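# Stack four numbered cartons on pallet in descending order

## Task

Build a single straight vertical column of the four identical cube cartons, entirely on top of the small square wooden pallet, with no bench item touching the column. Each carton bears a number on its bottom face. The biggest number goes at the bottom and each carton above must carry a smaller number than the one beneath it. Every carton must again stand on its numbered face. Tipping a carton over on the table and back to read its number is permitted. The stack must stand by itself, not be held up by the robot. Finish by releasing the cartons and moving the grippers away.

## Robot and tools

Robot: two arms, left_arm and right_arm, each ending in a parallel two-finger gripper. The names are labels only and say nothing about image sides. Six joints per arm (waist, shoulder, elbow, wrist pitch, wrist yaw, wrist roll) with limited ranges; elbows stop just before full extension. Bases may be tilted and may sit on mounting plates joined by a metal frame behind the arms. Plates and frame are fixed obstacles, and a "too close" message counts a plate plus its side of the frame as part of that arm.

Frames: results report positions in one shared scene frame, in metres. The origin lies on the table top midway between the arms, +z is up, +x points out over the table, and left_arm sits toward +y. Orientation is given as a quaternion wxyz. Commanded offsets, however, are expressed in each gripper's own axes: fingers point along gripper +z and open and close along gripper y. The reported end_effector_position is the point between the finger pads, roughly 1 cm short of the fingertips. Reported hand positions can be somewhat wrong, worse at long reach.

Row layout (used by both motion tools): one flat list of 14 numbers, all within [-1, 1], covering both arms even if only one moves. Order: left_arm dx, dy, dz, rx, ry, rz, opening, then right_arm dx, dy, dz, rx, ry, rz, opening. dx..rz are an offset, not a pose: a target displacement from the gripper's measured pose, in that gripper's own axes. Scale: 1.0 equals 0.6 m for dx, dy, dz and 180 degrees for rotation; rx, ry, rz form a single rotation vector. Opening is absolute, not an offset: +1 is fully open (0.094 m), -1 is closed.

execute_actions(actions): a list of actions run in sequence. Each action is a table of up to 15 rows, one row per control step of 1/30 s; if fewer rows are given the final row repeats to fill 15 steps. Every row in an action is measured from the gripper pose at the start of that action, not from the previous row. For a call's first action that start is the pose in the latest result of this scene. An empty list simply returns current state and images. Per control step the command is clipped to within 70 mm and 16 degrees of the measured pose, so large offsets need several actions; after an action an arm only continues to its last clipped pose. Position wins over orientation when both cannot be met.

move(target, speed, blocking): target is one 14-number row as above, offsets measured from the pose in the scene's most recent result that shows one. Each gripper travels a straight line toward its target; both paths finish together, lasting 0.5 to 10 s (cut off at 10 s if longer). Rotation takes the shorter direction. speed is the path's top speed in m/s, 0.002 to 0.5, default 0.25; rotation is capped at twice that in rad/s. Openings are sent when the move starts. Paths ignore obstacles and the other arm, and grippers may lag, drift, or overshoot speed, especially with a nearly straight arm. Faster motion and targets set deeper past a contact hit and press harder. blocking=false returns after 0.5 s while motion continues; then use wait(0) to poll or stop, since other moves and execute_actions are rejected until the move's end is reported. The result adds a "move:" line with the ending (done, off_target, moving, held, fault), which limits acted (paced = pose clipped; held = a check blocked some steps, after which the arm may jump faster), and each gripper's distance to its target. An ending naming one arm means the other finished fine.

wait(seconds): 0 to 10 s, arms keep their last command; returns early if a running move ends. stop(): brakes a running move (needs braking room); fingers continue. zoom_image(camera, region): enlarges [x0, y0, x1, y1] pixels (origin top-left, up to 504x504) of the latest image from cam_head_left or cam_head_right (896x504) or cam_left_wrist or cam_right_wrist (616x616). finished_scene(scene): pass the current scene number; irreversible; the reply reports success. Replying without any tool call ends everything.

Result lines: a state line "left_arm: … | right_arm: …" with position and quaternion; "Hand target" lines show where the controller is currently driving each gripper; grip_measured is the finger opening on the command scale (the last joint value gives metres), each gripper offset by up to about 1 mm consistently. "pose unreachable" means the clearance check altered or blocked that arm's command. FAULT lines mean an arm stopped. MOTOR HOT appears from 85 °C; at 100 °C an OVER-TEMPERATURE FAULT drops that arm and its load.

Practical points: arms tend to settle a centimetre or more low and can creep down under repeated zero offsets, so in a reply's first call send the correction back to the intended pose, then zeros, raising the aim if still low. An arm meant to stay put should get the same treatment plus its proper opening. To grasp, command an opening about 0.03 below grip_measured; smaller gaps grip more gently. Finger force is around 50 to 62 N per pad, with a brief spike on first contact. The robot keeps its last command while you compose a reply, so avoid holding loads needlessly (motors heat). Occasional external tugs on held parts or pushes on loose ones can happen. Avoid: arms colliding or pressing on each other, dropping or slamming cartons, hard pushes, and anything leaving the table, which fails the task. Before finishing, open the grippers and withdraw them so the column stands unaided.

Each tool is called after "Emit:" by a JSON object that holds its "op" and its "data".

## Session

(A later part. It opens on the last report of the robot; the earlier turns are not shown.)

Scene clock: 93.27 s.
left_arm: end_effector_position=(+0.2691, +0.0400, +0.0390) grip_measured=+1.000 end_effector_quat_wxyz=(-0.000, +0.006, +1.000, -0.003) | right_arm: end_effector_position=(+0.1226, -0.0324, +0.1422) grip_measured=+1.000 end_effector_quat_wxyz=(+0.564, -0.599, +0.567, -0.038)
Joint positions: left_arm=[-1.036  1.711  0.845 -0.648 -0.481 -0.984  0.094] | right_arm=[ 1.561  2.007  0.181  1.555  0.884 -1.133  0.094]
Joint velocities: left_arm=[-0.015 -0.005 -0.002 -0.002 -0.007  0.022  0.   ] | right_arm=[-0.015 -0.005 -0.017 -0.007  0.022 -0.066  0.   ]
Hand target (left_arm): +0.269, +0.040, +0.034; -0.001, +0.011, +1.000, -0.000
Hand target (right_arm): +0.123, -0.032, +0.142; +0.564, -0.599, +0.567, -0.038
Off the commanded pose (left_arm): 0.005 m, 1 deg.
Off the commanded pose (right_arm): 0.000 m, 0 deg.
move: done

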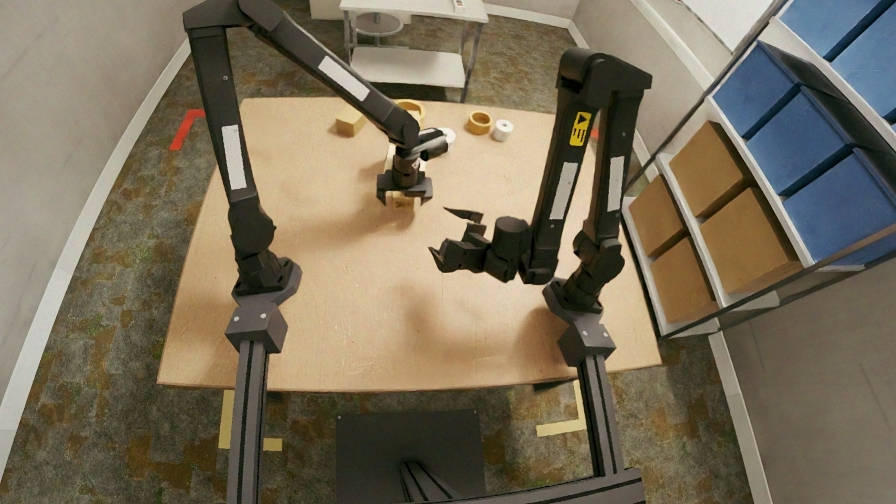

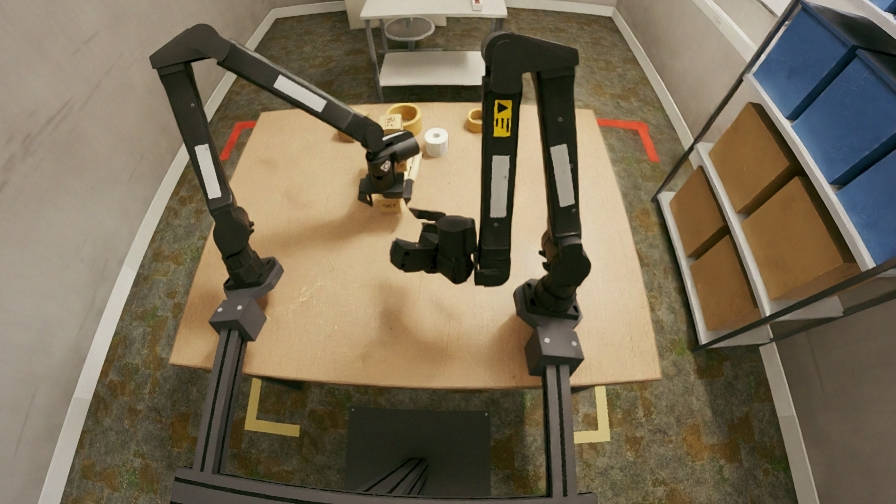

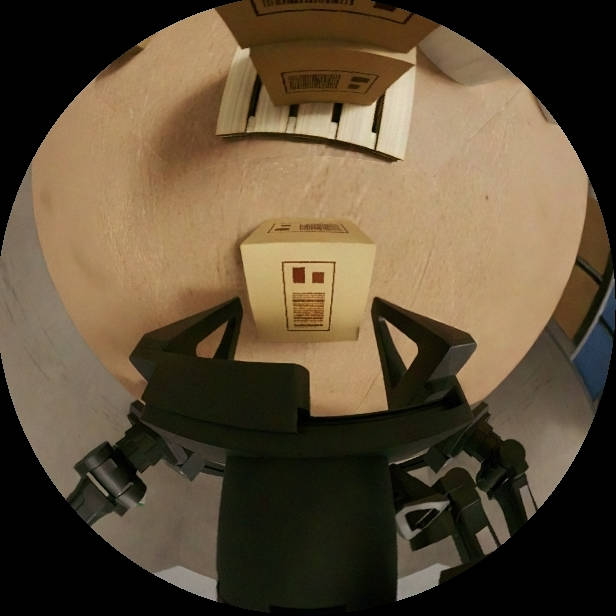

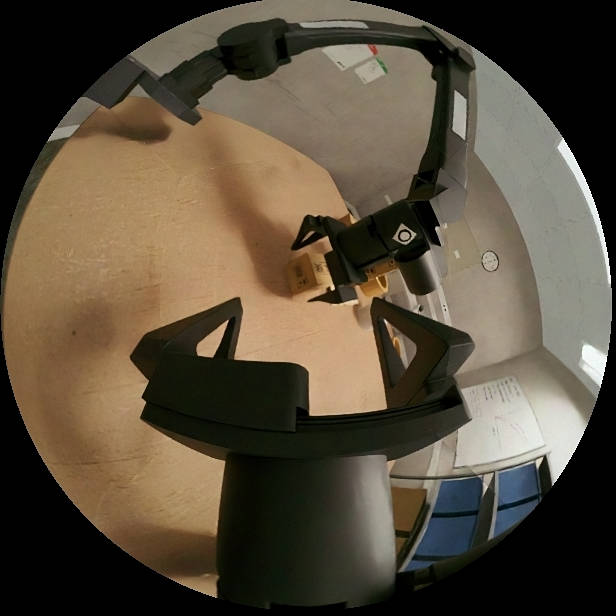

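Label ≈296 → target x≈0.414.

Emit:
{"op": "execute_actions", "data": {"actions": [[[0,0,0,0,0,0,0.18,0,0,0,0,0,0,1]],[[0,0,0,0,0,0,0.18,0,0,0,0,0,0,1]]]}}

Emit:
{"op": "move", "data": {"target": [0,0,-0.41,0,0,0,0.18,0,0,0,0,0,0,1], "speed": 0.2}}

Emit:
{"op": "move", "data": {"target": [-0.27,-0.03,-0.02,0,0,0.02,0.18,0,0,0,0,0,0,1], "speed": 0.15}}

Scene clock: 94.47 s.
left_arm: end_effector_position=(+0.2692, +0.0400, +0.0390) grip_measured=+0.221 end_effector_quat_wxyz=(-0.000, +0.007, +1.000, -0.003) | right_arm: end_effector_position=(+0.1226, -0.0324, +0.1422) grip_measured=+1.000 end_effector_quat_wxyz=(+0.564, -0.599, +0.567, -0.038)
Joint positions: left_arm=[-1.036  1.711  0.845 -0.648 -0.482 -0.982  0.057] | right_arm=[ 1.561  2.007  0.181  1.555  0.884 -1.133  0.094]
Joint velocities: left_arm=[ 0.015 -0.005  0.002 -0.002 -0.066  0.007 -0.   ] | right_arm=[-0.005 -0.015  0.002  0.007  0.095  0.022  0.   ]
Hand target (left_arm): +0.269, +0.040, +0.039; -0.000, +0.007, +1.000, -0.003
Hand target (right_arm): +0.123, -0.032, +0.142; +0.564, -0.599, +0.567, -0.038
Off the commanded pose (left_arm): 0.000 m, 0 deg.
Off the commanded pose (right_arm): 0.000 m, 0 deg.

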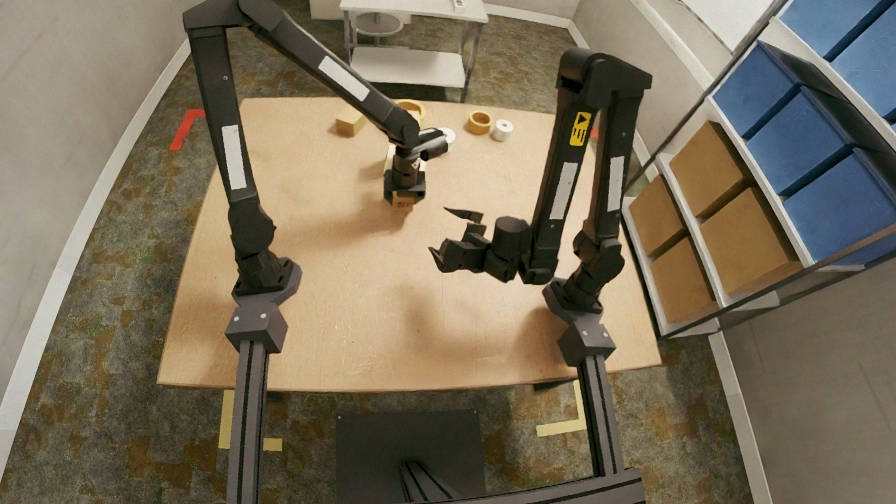

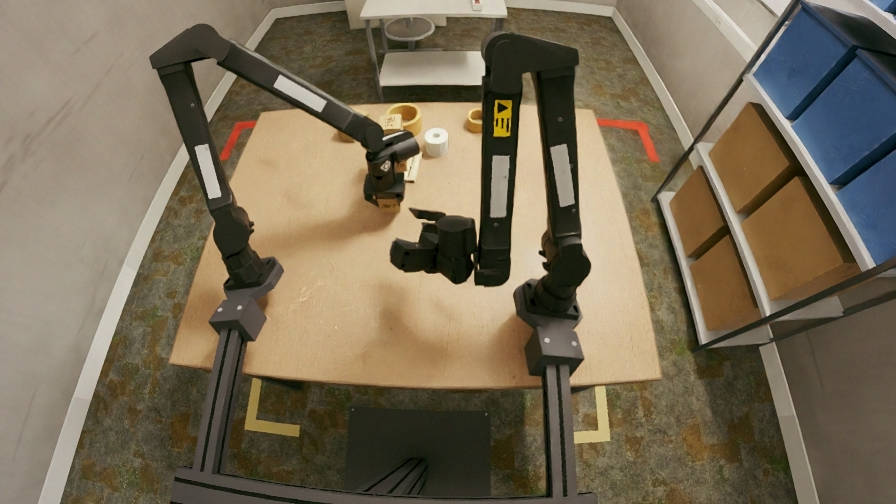

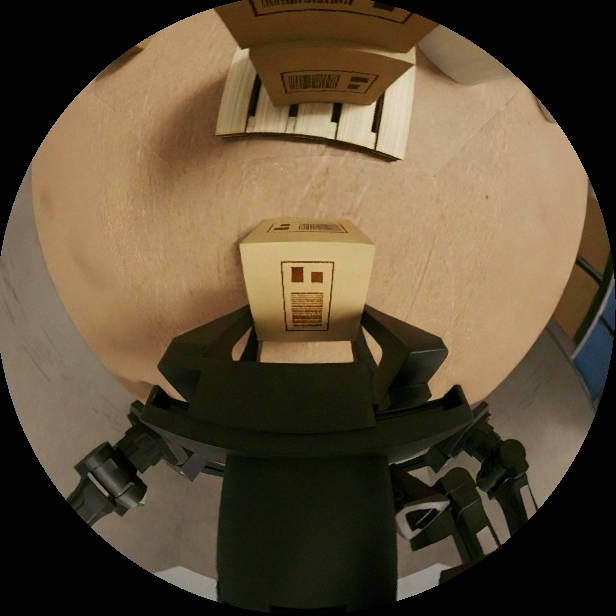

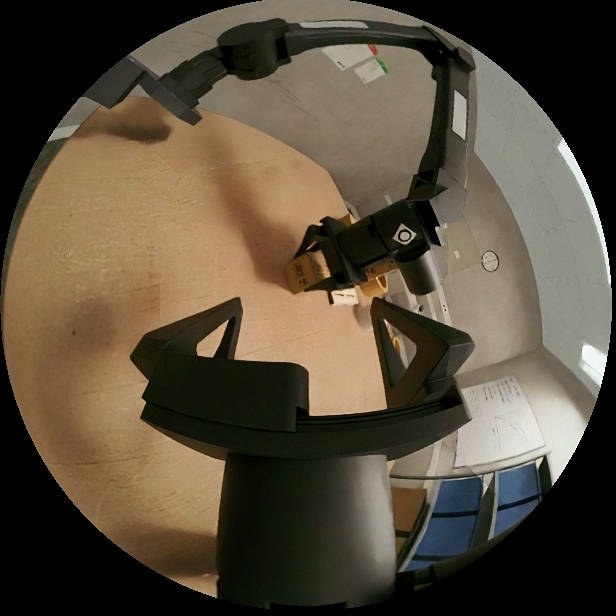

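Scene clock: 96.17 s.
left_arm: end_effector_position=(+0.2622, +0.0495, +0.2689) grip_measured=+0.221 end_effector_quat_wxyz=(-0.003, +0.020, +1.000, +0.015) | right_arm: end_effector_position=(+0.1226, -0.0324, +0.1422) grip_measured=+1.000 end_effector_quat_wxyz=(+0.564, -0.599, +0.567, -0.038)
Joint positions: left_arm=[-1.32   1.432  1.141 -1.412 -0.481 -1.294  0.057] | right_arm=[ 1.561  2.007  0.181  1.555  0.884 -1.133  0.094]
Joint velocities: left_arm=[-0.015  0.005 -0.012 -0.017 -0.022 -0.095  0.   ] | right_arm=[-0.015 -0.015 -0.007 -0.032 -0.051 -0.007  0.   ]
Hand target (left_arm): +0.269, +0.043, +0.285; +0.001, +0.007, +1.000, -0.003
Hand target (right_arm): +0.123, -0.032, +0.142; +0.564, -0.599, +0.567, -0.038
Off the commanded pose (left_arm): 0.019 m, 3 deg.
Off the commanded pose (right_arm): 0.000 m, 0 deg.
move: off_target (left_arm)

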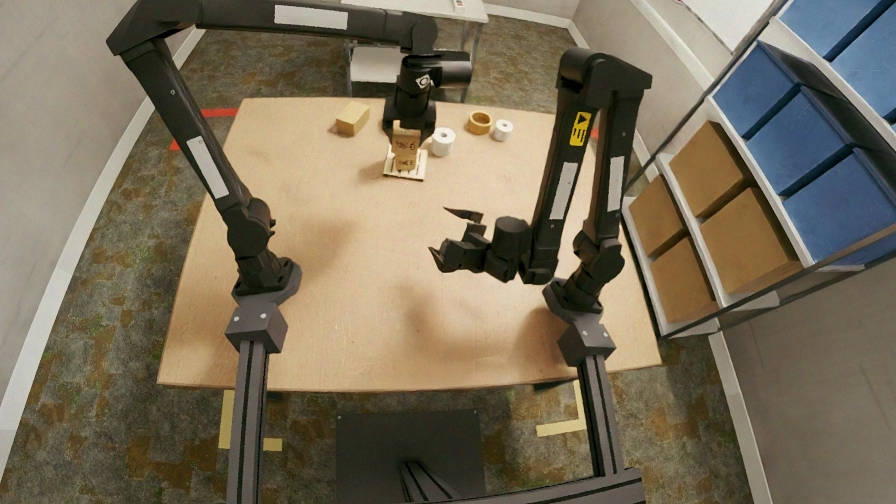

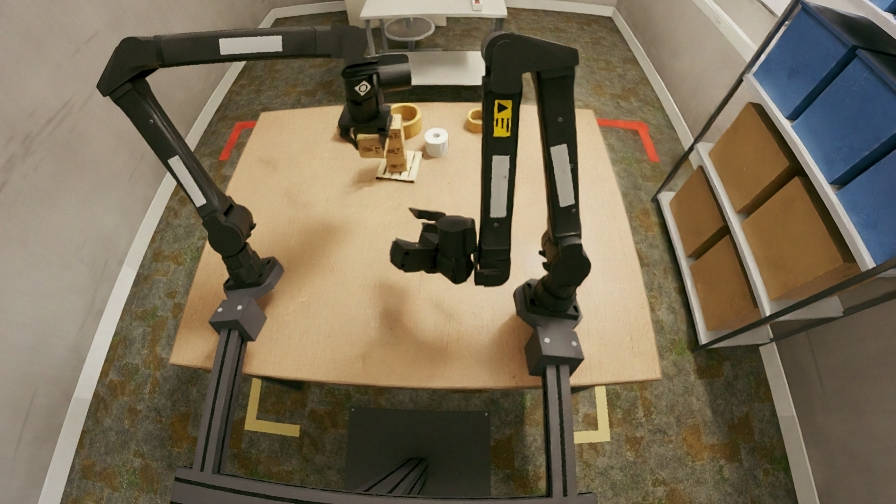

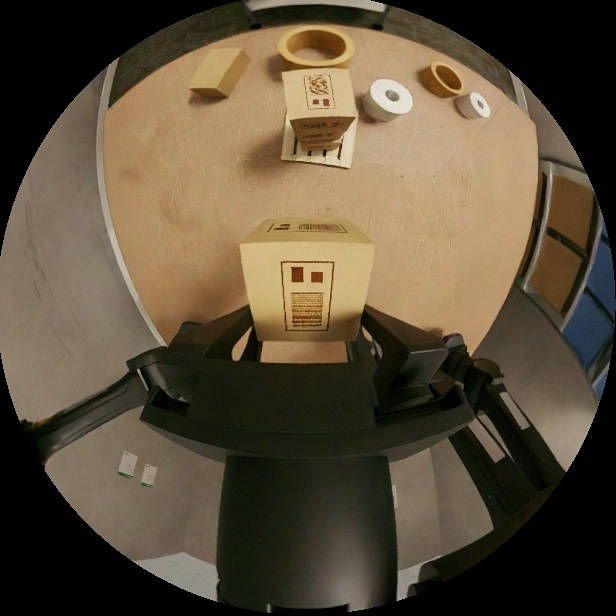

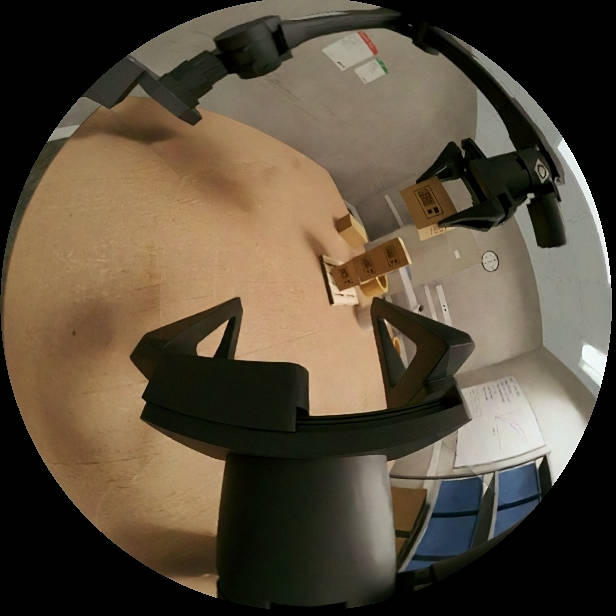

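Scene clock: 97.73 s.
left_arm: end_effector_position=(+0.4134, +0.0319, +0.2719) grip_measured=+0.221 end_effector_quat_wxyz=(-0.009, +0.049, +0.999, +0.020) | right_arm: end_effector_position=(+0.1226, -0.0324, +0.1422) grip_measured=+1.000 end_effector_quat_wxyz=(+0.564, -0.599, +0.567, -0.038)
Joint positions: left_arm=[-1.05   1.581  1.477 -1.471 -0.493 -0.94   0.057] | right_arm=[ 1.561  2.007  0.181  1.555  0.884 -1.133  0.094]
Joint velocities: left_arm=[-0.015 -0.005  0.002 -0.007 -0.022  0.007  0.001] | right_arm=[ 0.005  0.005  0.007 -0.007 -0.066  0.022  0.   ]
Hand target (left_arm): +0.423, +0.025, +0.279; -0.004, +0.052, +0.999, +0.014
Hand target (right_arm): +0.123, -0.032, +0.142; +0.564, -0.599, +0.567, -0.038
Off the commanded pose (left_arm): 0.014 m, 1 deg.
Off the commanded pose (right_arm): 0.000 m, 0 deg.
move: off_target (left_arm)

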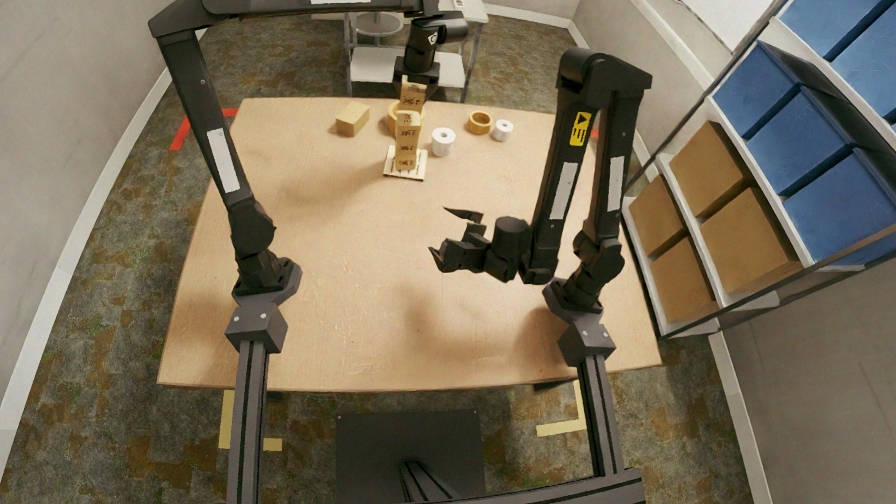

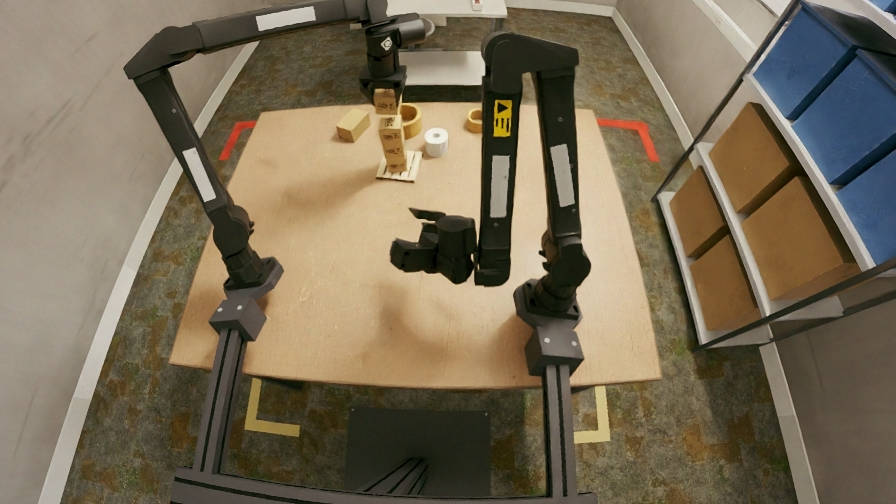

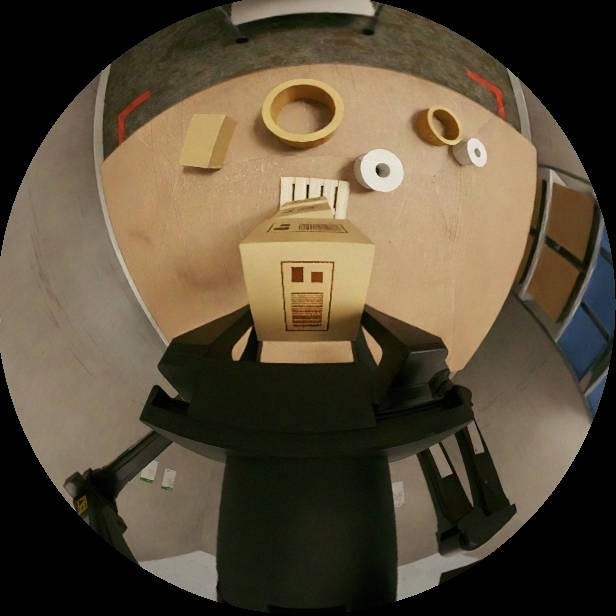

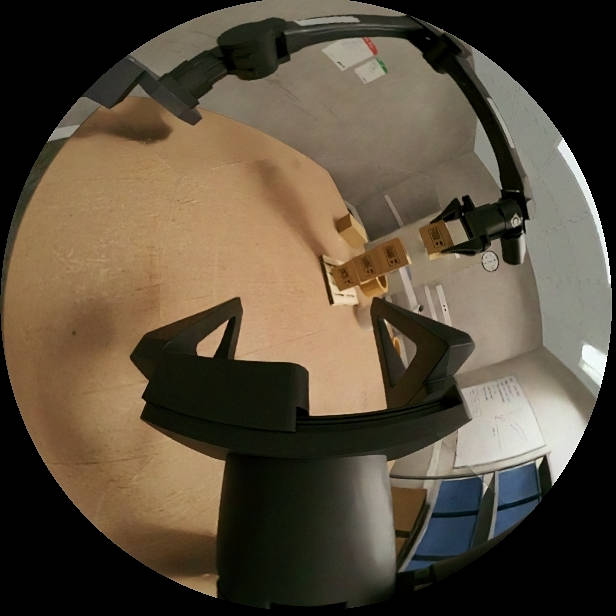

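Emit:
{"op": "move", "data": {"target": [-0.004,-0.003,0.068,0.013,-0.006,-0.045,0.18,0,0,0,0,0,0,1], "speed": 0.04}}

Emit:
{"op": "zoom_image", "data": {"camera": "cam_head_left", "region": [350,50,470,190]}}

Emit:
{"op": "zoom_image", "data": {"camera": "cam_right_wrist", "region": [330,200,470,320]}}

Scene clock: 100.30 s.
left_arm: end_effector_position=(+0.4089, +0.0297, +0.2276) grip_measured=+0.221 end_effector_quat_wxyz=(-0.003, -0.006, +1.000, +0.007) | right_arm: end_effector_position=(+0.1226, -0.0324, +0.1422) grip_measured=+1.000 end_effector_quat_wxyz=(+0.564, -0.599, +0.567, -0.038)
Joint positions: left_arm=[-1.014  1.581  1.367 -1.313 -0.487 -0.994  0.057] | right_arm=[ 1.561  2.007  0.181  1.555  0.884 -1.133  0.094]
Joint velocities: left_arm=[-0.005 -0.005 -0.007 -0.002 -0.051  0.037 -0.001] | right_arm=[-0.005 -0.005 -0.007  0.017  0.037 -0.066  0.   ]
Hand target (left_arm): +0.415, +0.031, +0.231; +0.001, -0.022, +1.000, -0.001
Hand target (right_arm): +0.123, -0.032, +0.142; +0.564, -0.599, +0.567, -0.038
Off the commanded pose (left_arm): 0.007 m, 2 deg.
Off the commanded pose (right_arm): 0.000 m, 0 deg.
move: done

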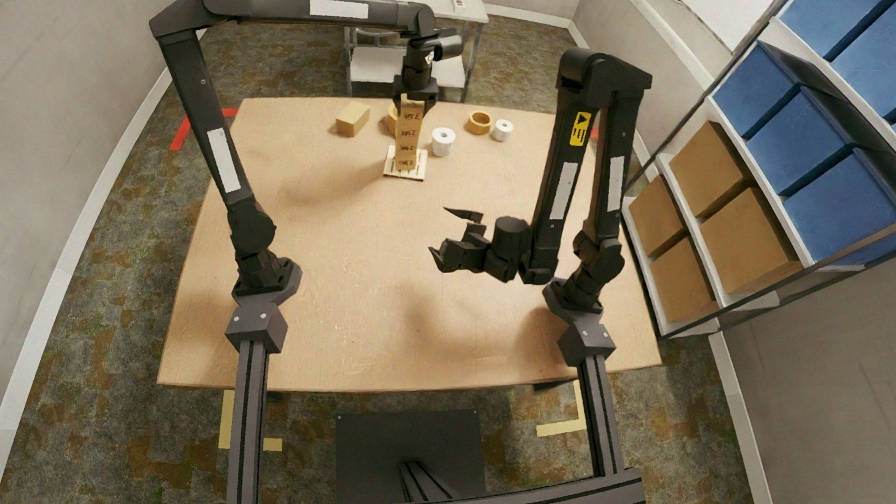

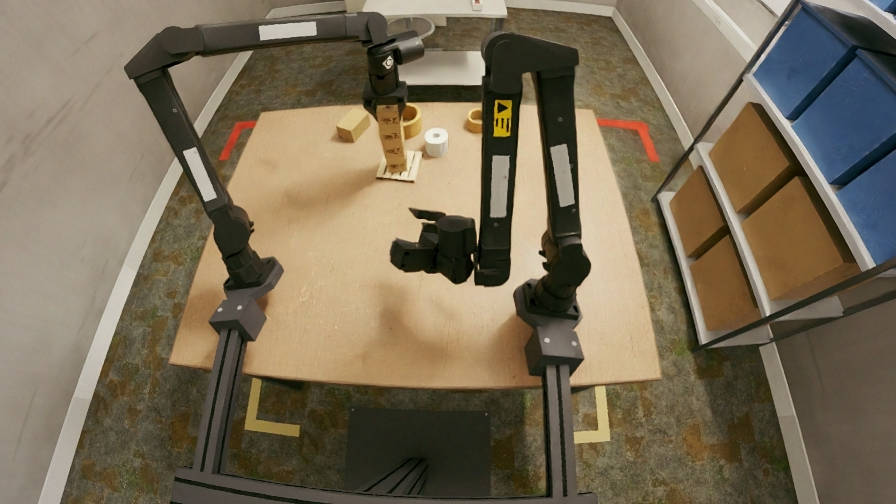

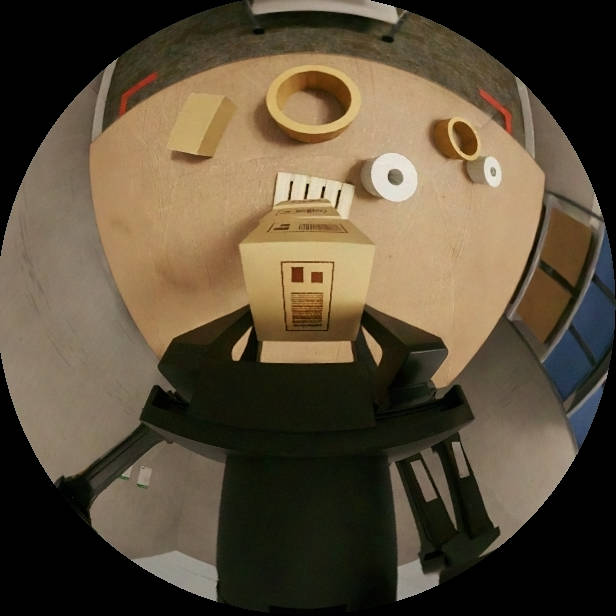

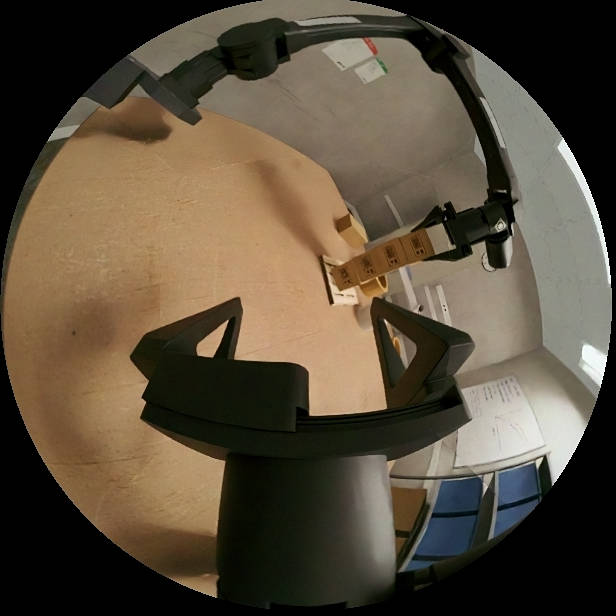

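Region (350, 50, 470, 190) of cam_head_left's 896x504 image, scaled by 3.600, with more detail than that image has; it fills the left 432 columns of this view, and the rest is white.

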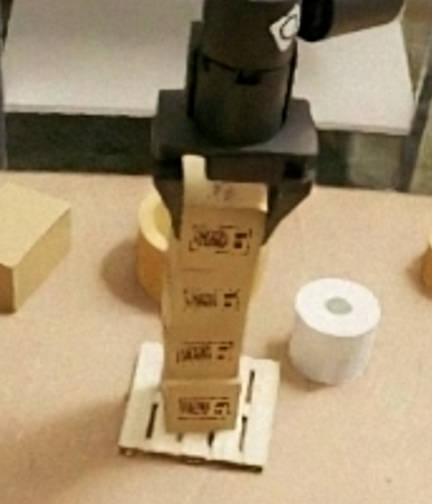

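Region (330, 200, 470, 320) of cam_right_wrist's 616x616 image, scaled by 3.600, with more detail than that image has; it fills the top 432 rows of this view, and the rest is white.

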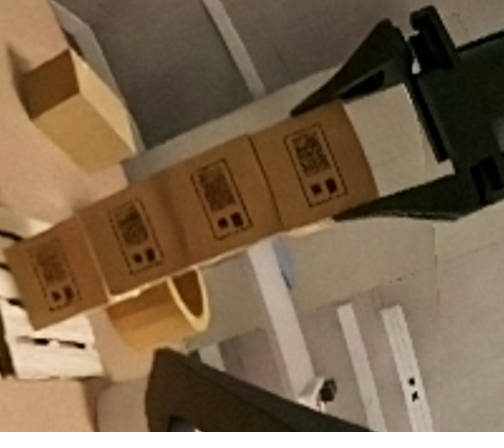

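Emit:
{"op": "execute_actions", "data": {"actions": [[[-0.018,0,-0.025,0,0,-0.01,0.18,0,0,0,0,0,0,1]],[[-0.012,0,0,0,0,0,0.18,0,0,0,0,0,0,1]]]}}

Emit:
{"op": "zoom_image", "data": {"camera": "cam_head_left", "region": [350,50,470,190]}}

Scene clock: 101.63 s.
left_arm: end_effector_position=(+0.4071, +0.0364, +0.2292) grip_measured=+0.221 end_effector_quat_wxyz=(-0.011, -0.007, +1.000, +0.019) | right_arm: end_effector_position=(+0.1226, -0.0324, +0.1422) grip_measured=+1.000 end_effector_quat_wxyz=(+0.564, -0.599, +0.567, -0.038)
Joint positions: left_arm=[-1.011  1.581  1.374 -1.35  -0.487 -1.009  0.057] | right_arm=[ 1.561  2.007  0.181  1.555  0.884 -1.133  0.094]
Joint velocities: left_arm=[ 0.005 -0.005 -0.007 -0.012 -0.037 -0.051  0.   ] | right_arm=[-0.005 -0.015 -0.017 -0.012 -0.051  0.051  0.   ]
Hand target (left_arm): +0.413, +0.036, +0.230; -0.011, -0.006, +1.000, +0.019
Hand target (right_arm): +0.123, -0.032, +0.142; +0.564, -0.599, +0.567, -0.038
Off the commanded pose (left_arm): 0.006 m, 0 deg.
Off the commanded pose (right_arm): 0.000 m, 0 deg.

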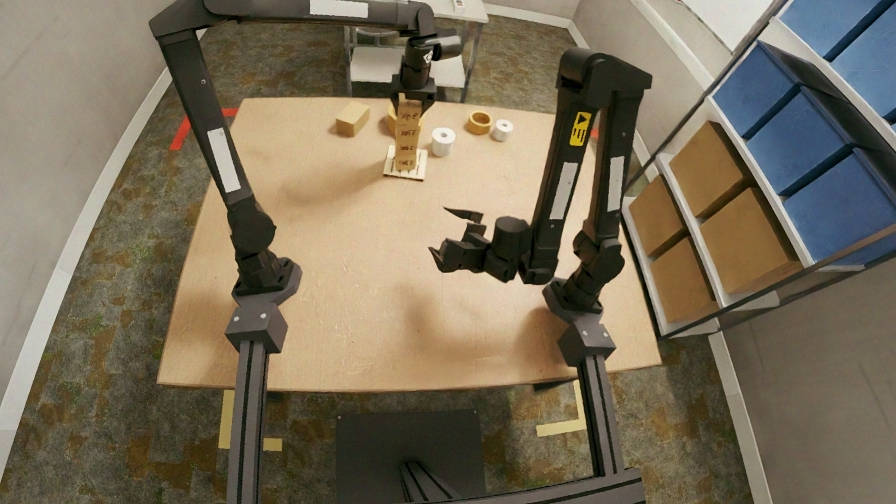

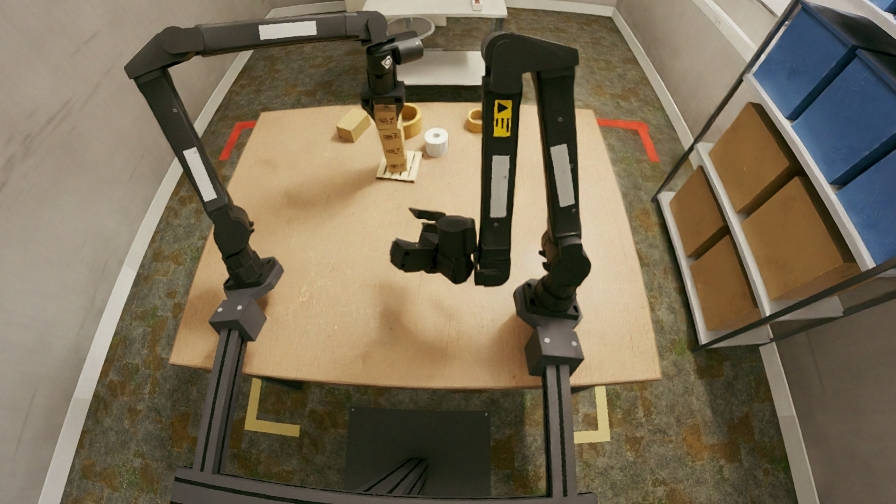

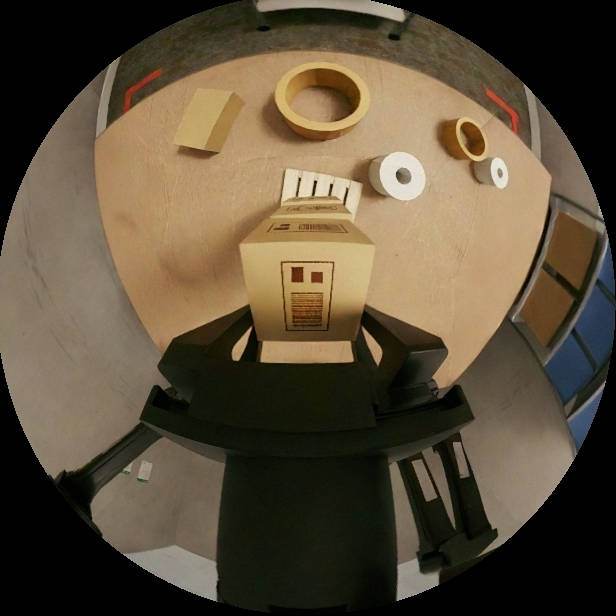

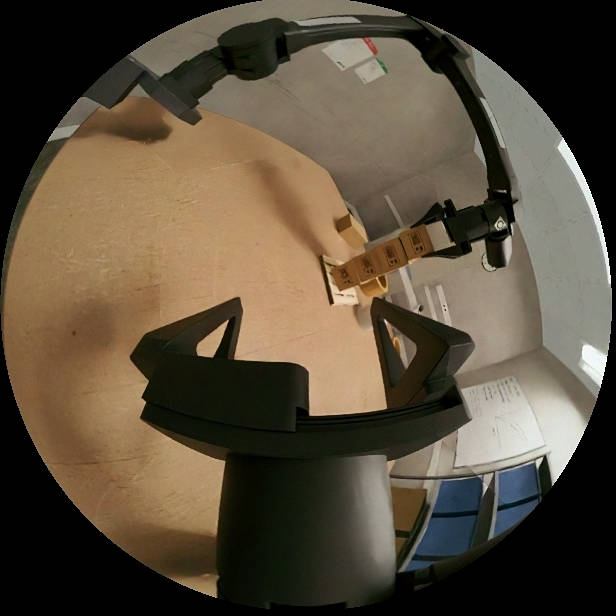

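Region (350, 50, 470, 190) of cam_head_left's 896x504 image, scaled by 3.600, with more detail than that image has; it fills the left 432 columns of this view, and the rest is white.

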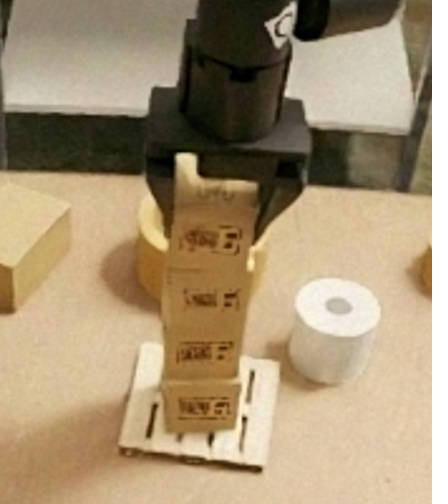

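Go up properly and redo.

Emit:
{"op": "move", "data": {"target": [-0.035,-0.02,-0.06,0.012,-0.007,-0.015,0.18,0,0,0,0,0,0,1], "speed": 0.05}}

Scene clock: 102.93 s.
left_arm: end_effector_position=(+0.4226, +0.0343, +0.2512) grip_measured=+0.221 end_effector_quat_wxyz=(-0.006, -0.025, +1.000, +0.012) | right_arm: end_effector_position=(+0.1226, -0.0324, +0.1422) grip_measured=+1.000 end_effector_quat_wxyz=(+0.564, -0.599, +0.567, -0.038)
Joint positions: left_arm=[-1.011  1.581  1.441 -1.398 -0.487 -1.035  0.057] | right_arm=[ 1.561  2.007  0.181  1.555  0.884 -1.133  0.094]
Joint velocities: left_arm=[ 0.005  0.005  0.002 -0.002 -0.066  0.037  0.   ] | right_arm=[-0.005 -0.015 -0.002 -0.022  0.007  0.037  0.   ]
Hand target (left_arm): +0.429, +0.024, +0.264; +0.001, -0.031, +1.000, +0.001
Hand target (right_arm): +0.123, -0.032, +0.142; +0.564, -0.599, +0.567, -0.038
Off the commanded pose (left_arm): 0.018 m, 2 deg.
Off the commanded pose (right_arm): 0.000 m, 0 deg.
move: off_target (left_arm)

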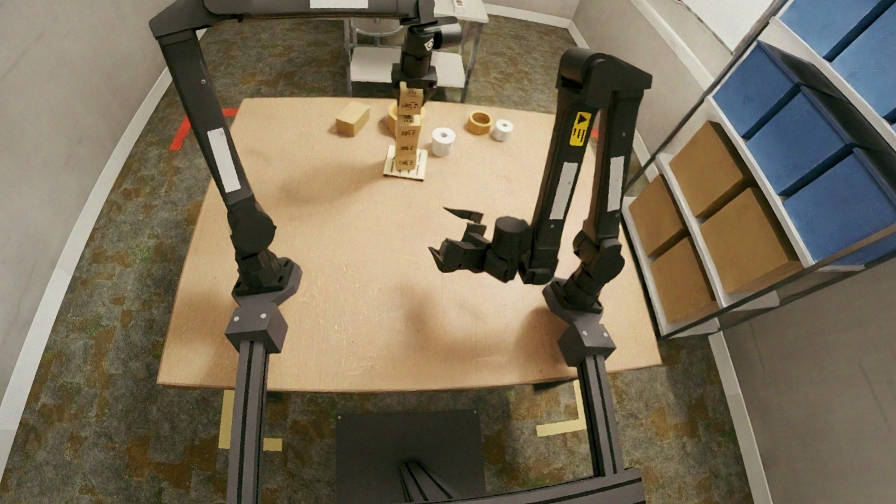

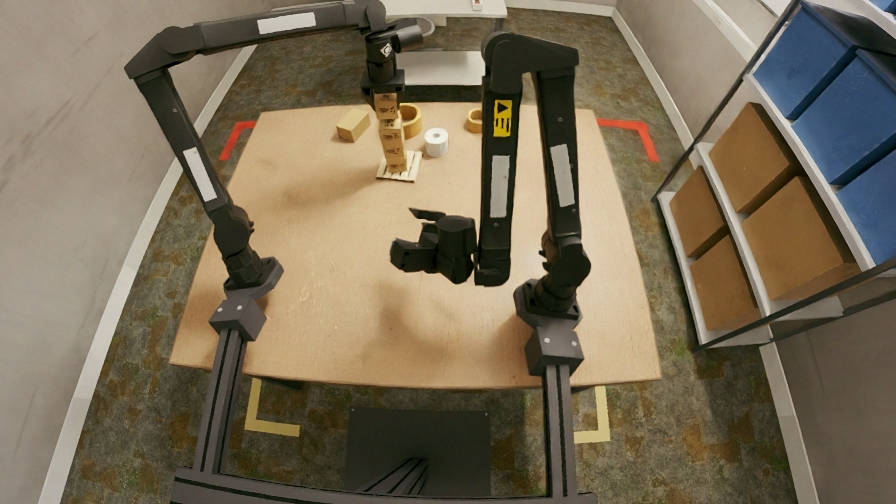

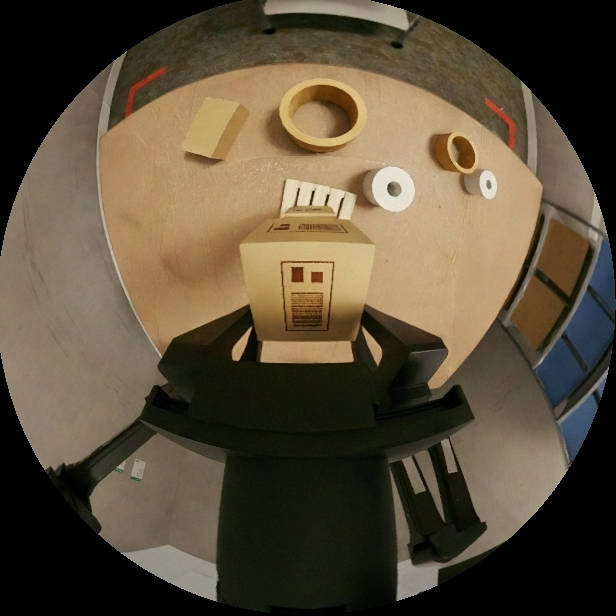

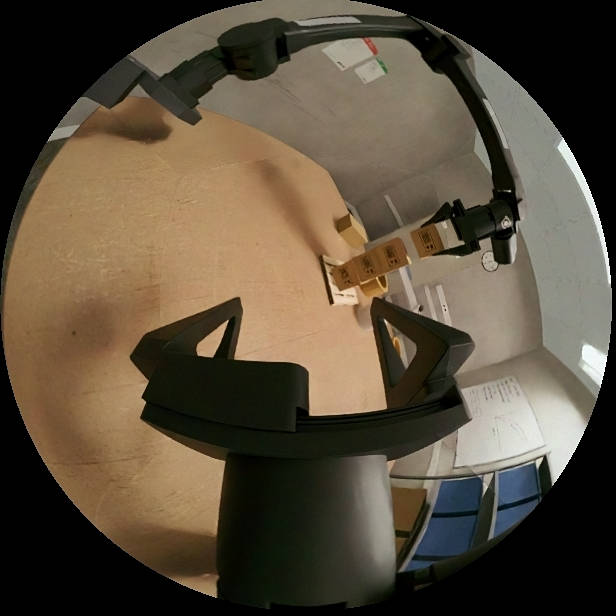

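Emit:
{"op": "move", "data": {"target": [0.004,-0.003,0.04,0.008,-0.004,0,0.18,0,0,0,0,0,0,1], "speed": 0.03}}

Emit:
{"op": "zoom_image", "data": {"camera": "cam_head_left", "region": [350,50,470,190]}}

Emit:
{"op": "zoom_image", "data": {"camera": "cam_right_wrist", "region": [330,200,470,320]}}

Scene clock: 104.57 s.
left_arm: end_effector_position=(+0.4154, +0.0309, +0.2271) grip_measured=+0.221 end_effector_quat_wxyz=(-0.001, -0.023, +1.000, +0.005) | right_arm: end_effector_position=(+0.1226, -0.0324, +0.1422) grip_measured=+1.000 end_effector_quat_wxyz=(+0.564, -0.599, +0.567, -0.038)
Joint positions: left_arm=[-1.002  1.581  1.374 -1.306 -0.486 -1.013  0.057] | right_arm=[ 1.561  2.007  0.181  1.555  0.884 -1.133  0.094]
Joint velocities: left_arm=[ 0.005  0.005 -0.012 -0.002  0.037 -0.066 -0.001] | right_arm=[-0.005  0.005 -0.012  0.002 -0.022 -0.037  0.   ]
Hand target (left_arm): +0.420, +0.033, +0.227; +0.000, -0.025, +1.000, +0.000
Hand target (right_arm): +0.123, -0.032, +0.142; +0.564, -0.599, +0.567, -0.038
Off the commanded pose (left_arm): 0.005 m, 1 deg.
Off the commanded pose (right_arm): 0.000 m, 0 deg.
move: done

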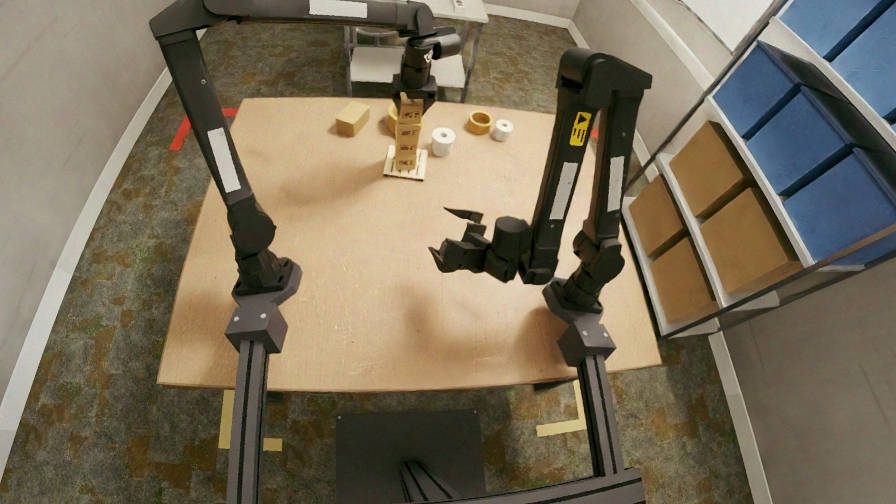

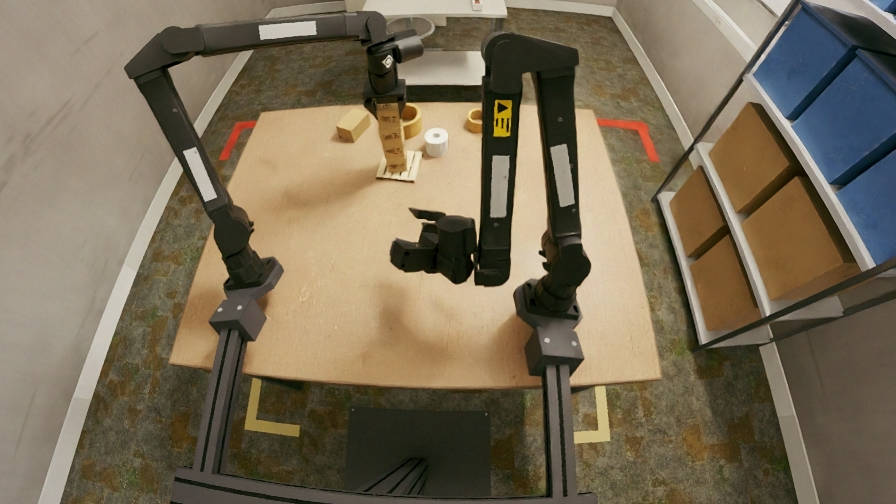

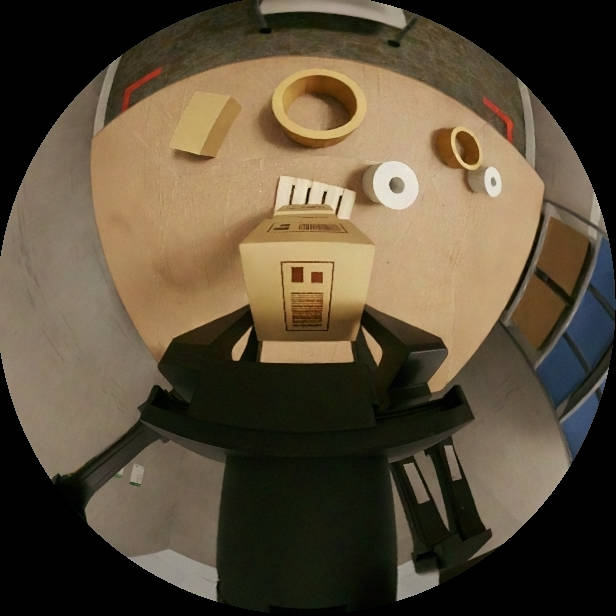

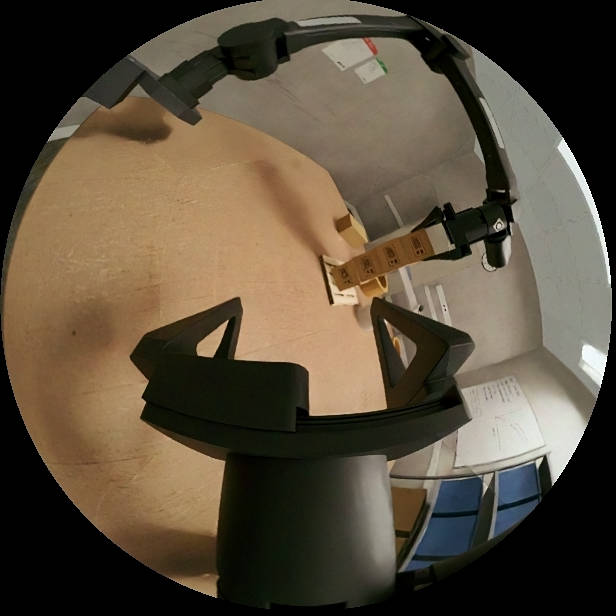

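Region (350, 50, 470, 190) of cam_head_left's 896x504 image, scaled by 3.600, with more detail than that image has; it fills the left 432 columns of this view, and the rest is white.

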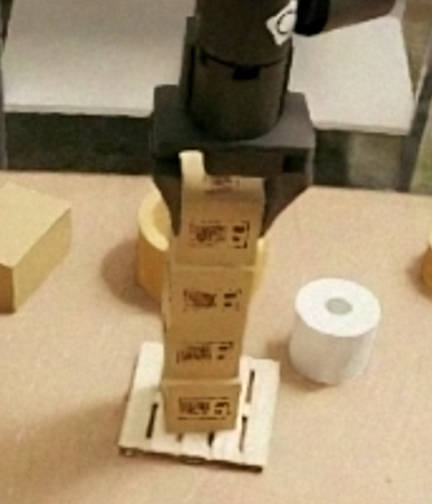

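Region (330, 200, 470, 320) of cam_right_wrist's 616x616 image, scaled by 3.600, with more detail than that image has; it fills the top 432 rows of this view, and the rest is white.

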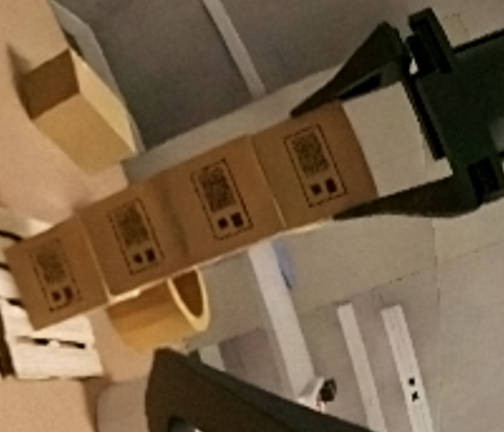

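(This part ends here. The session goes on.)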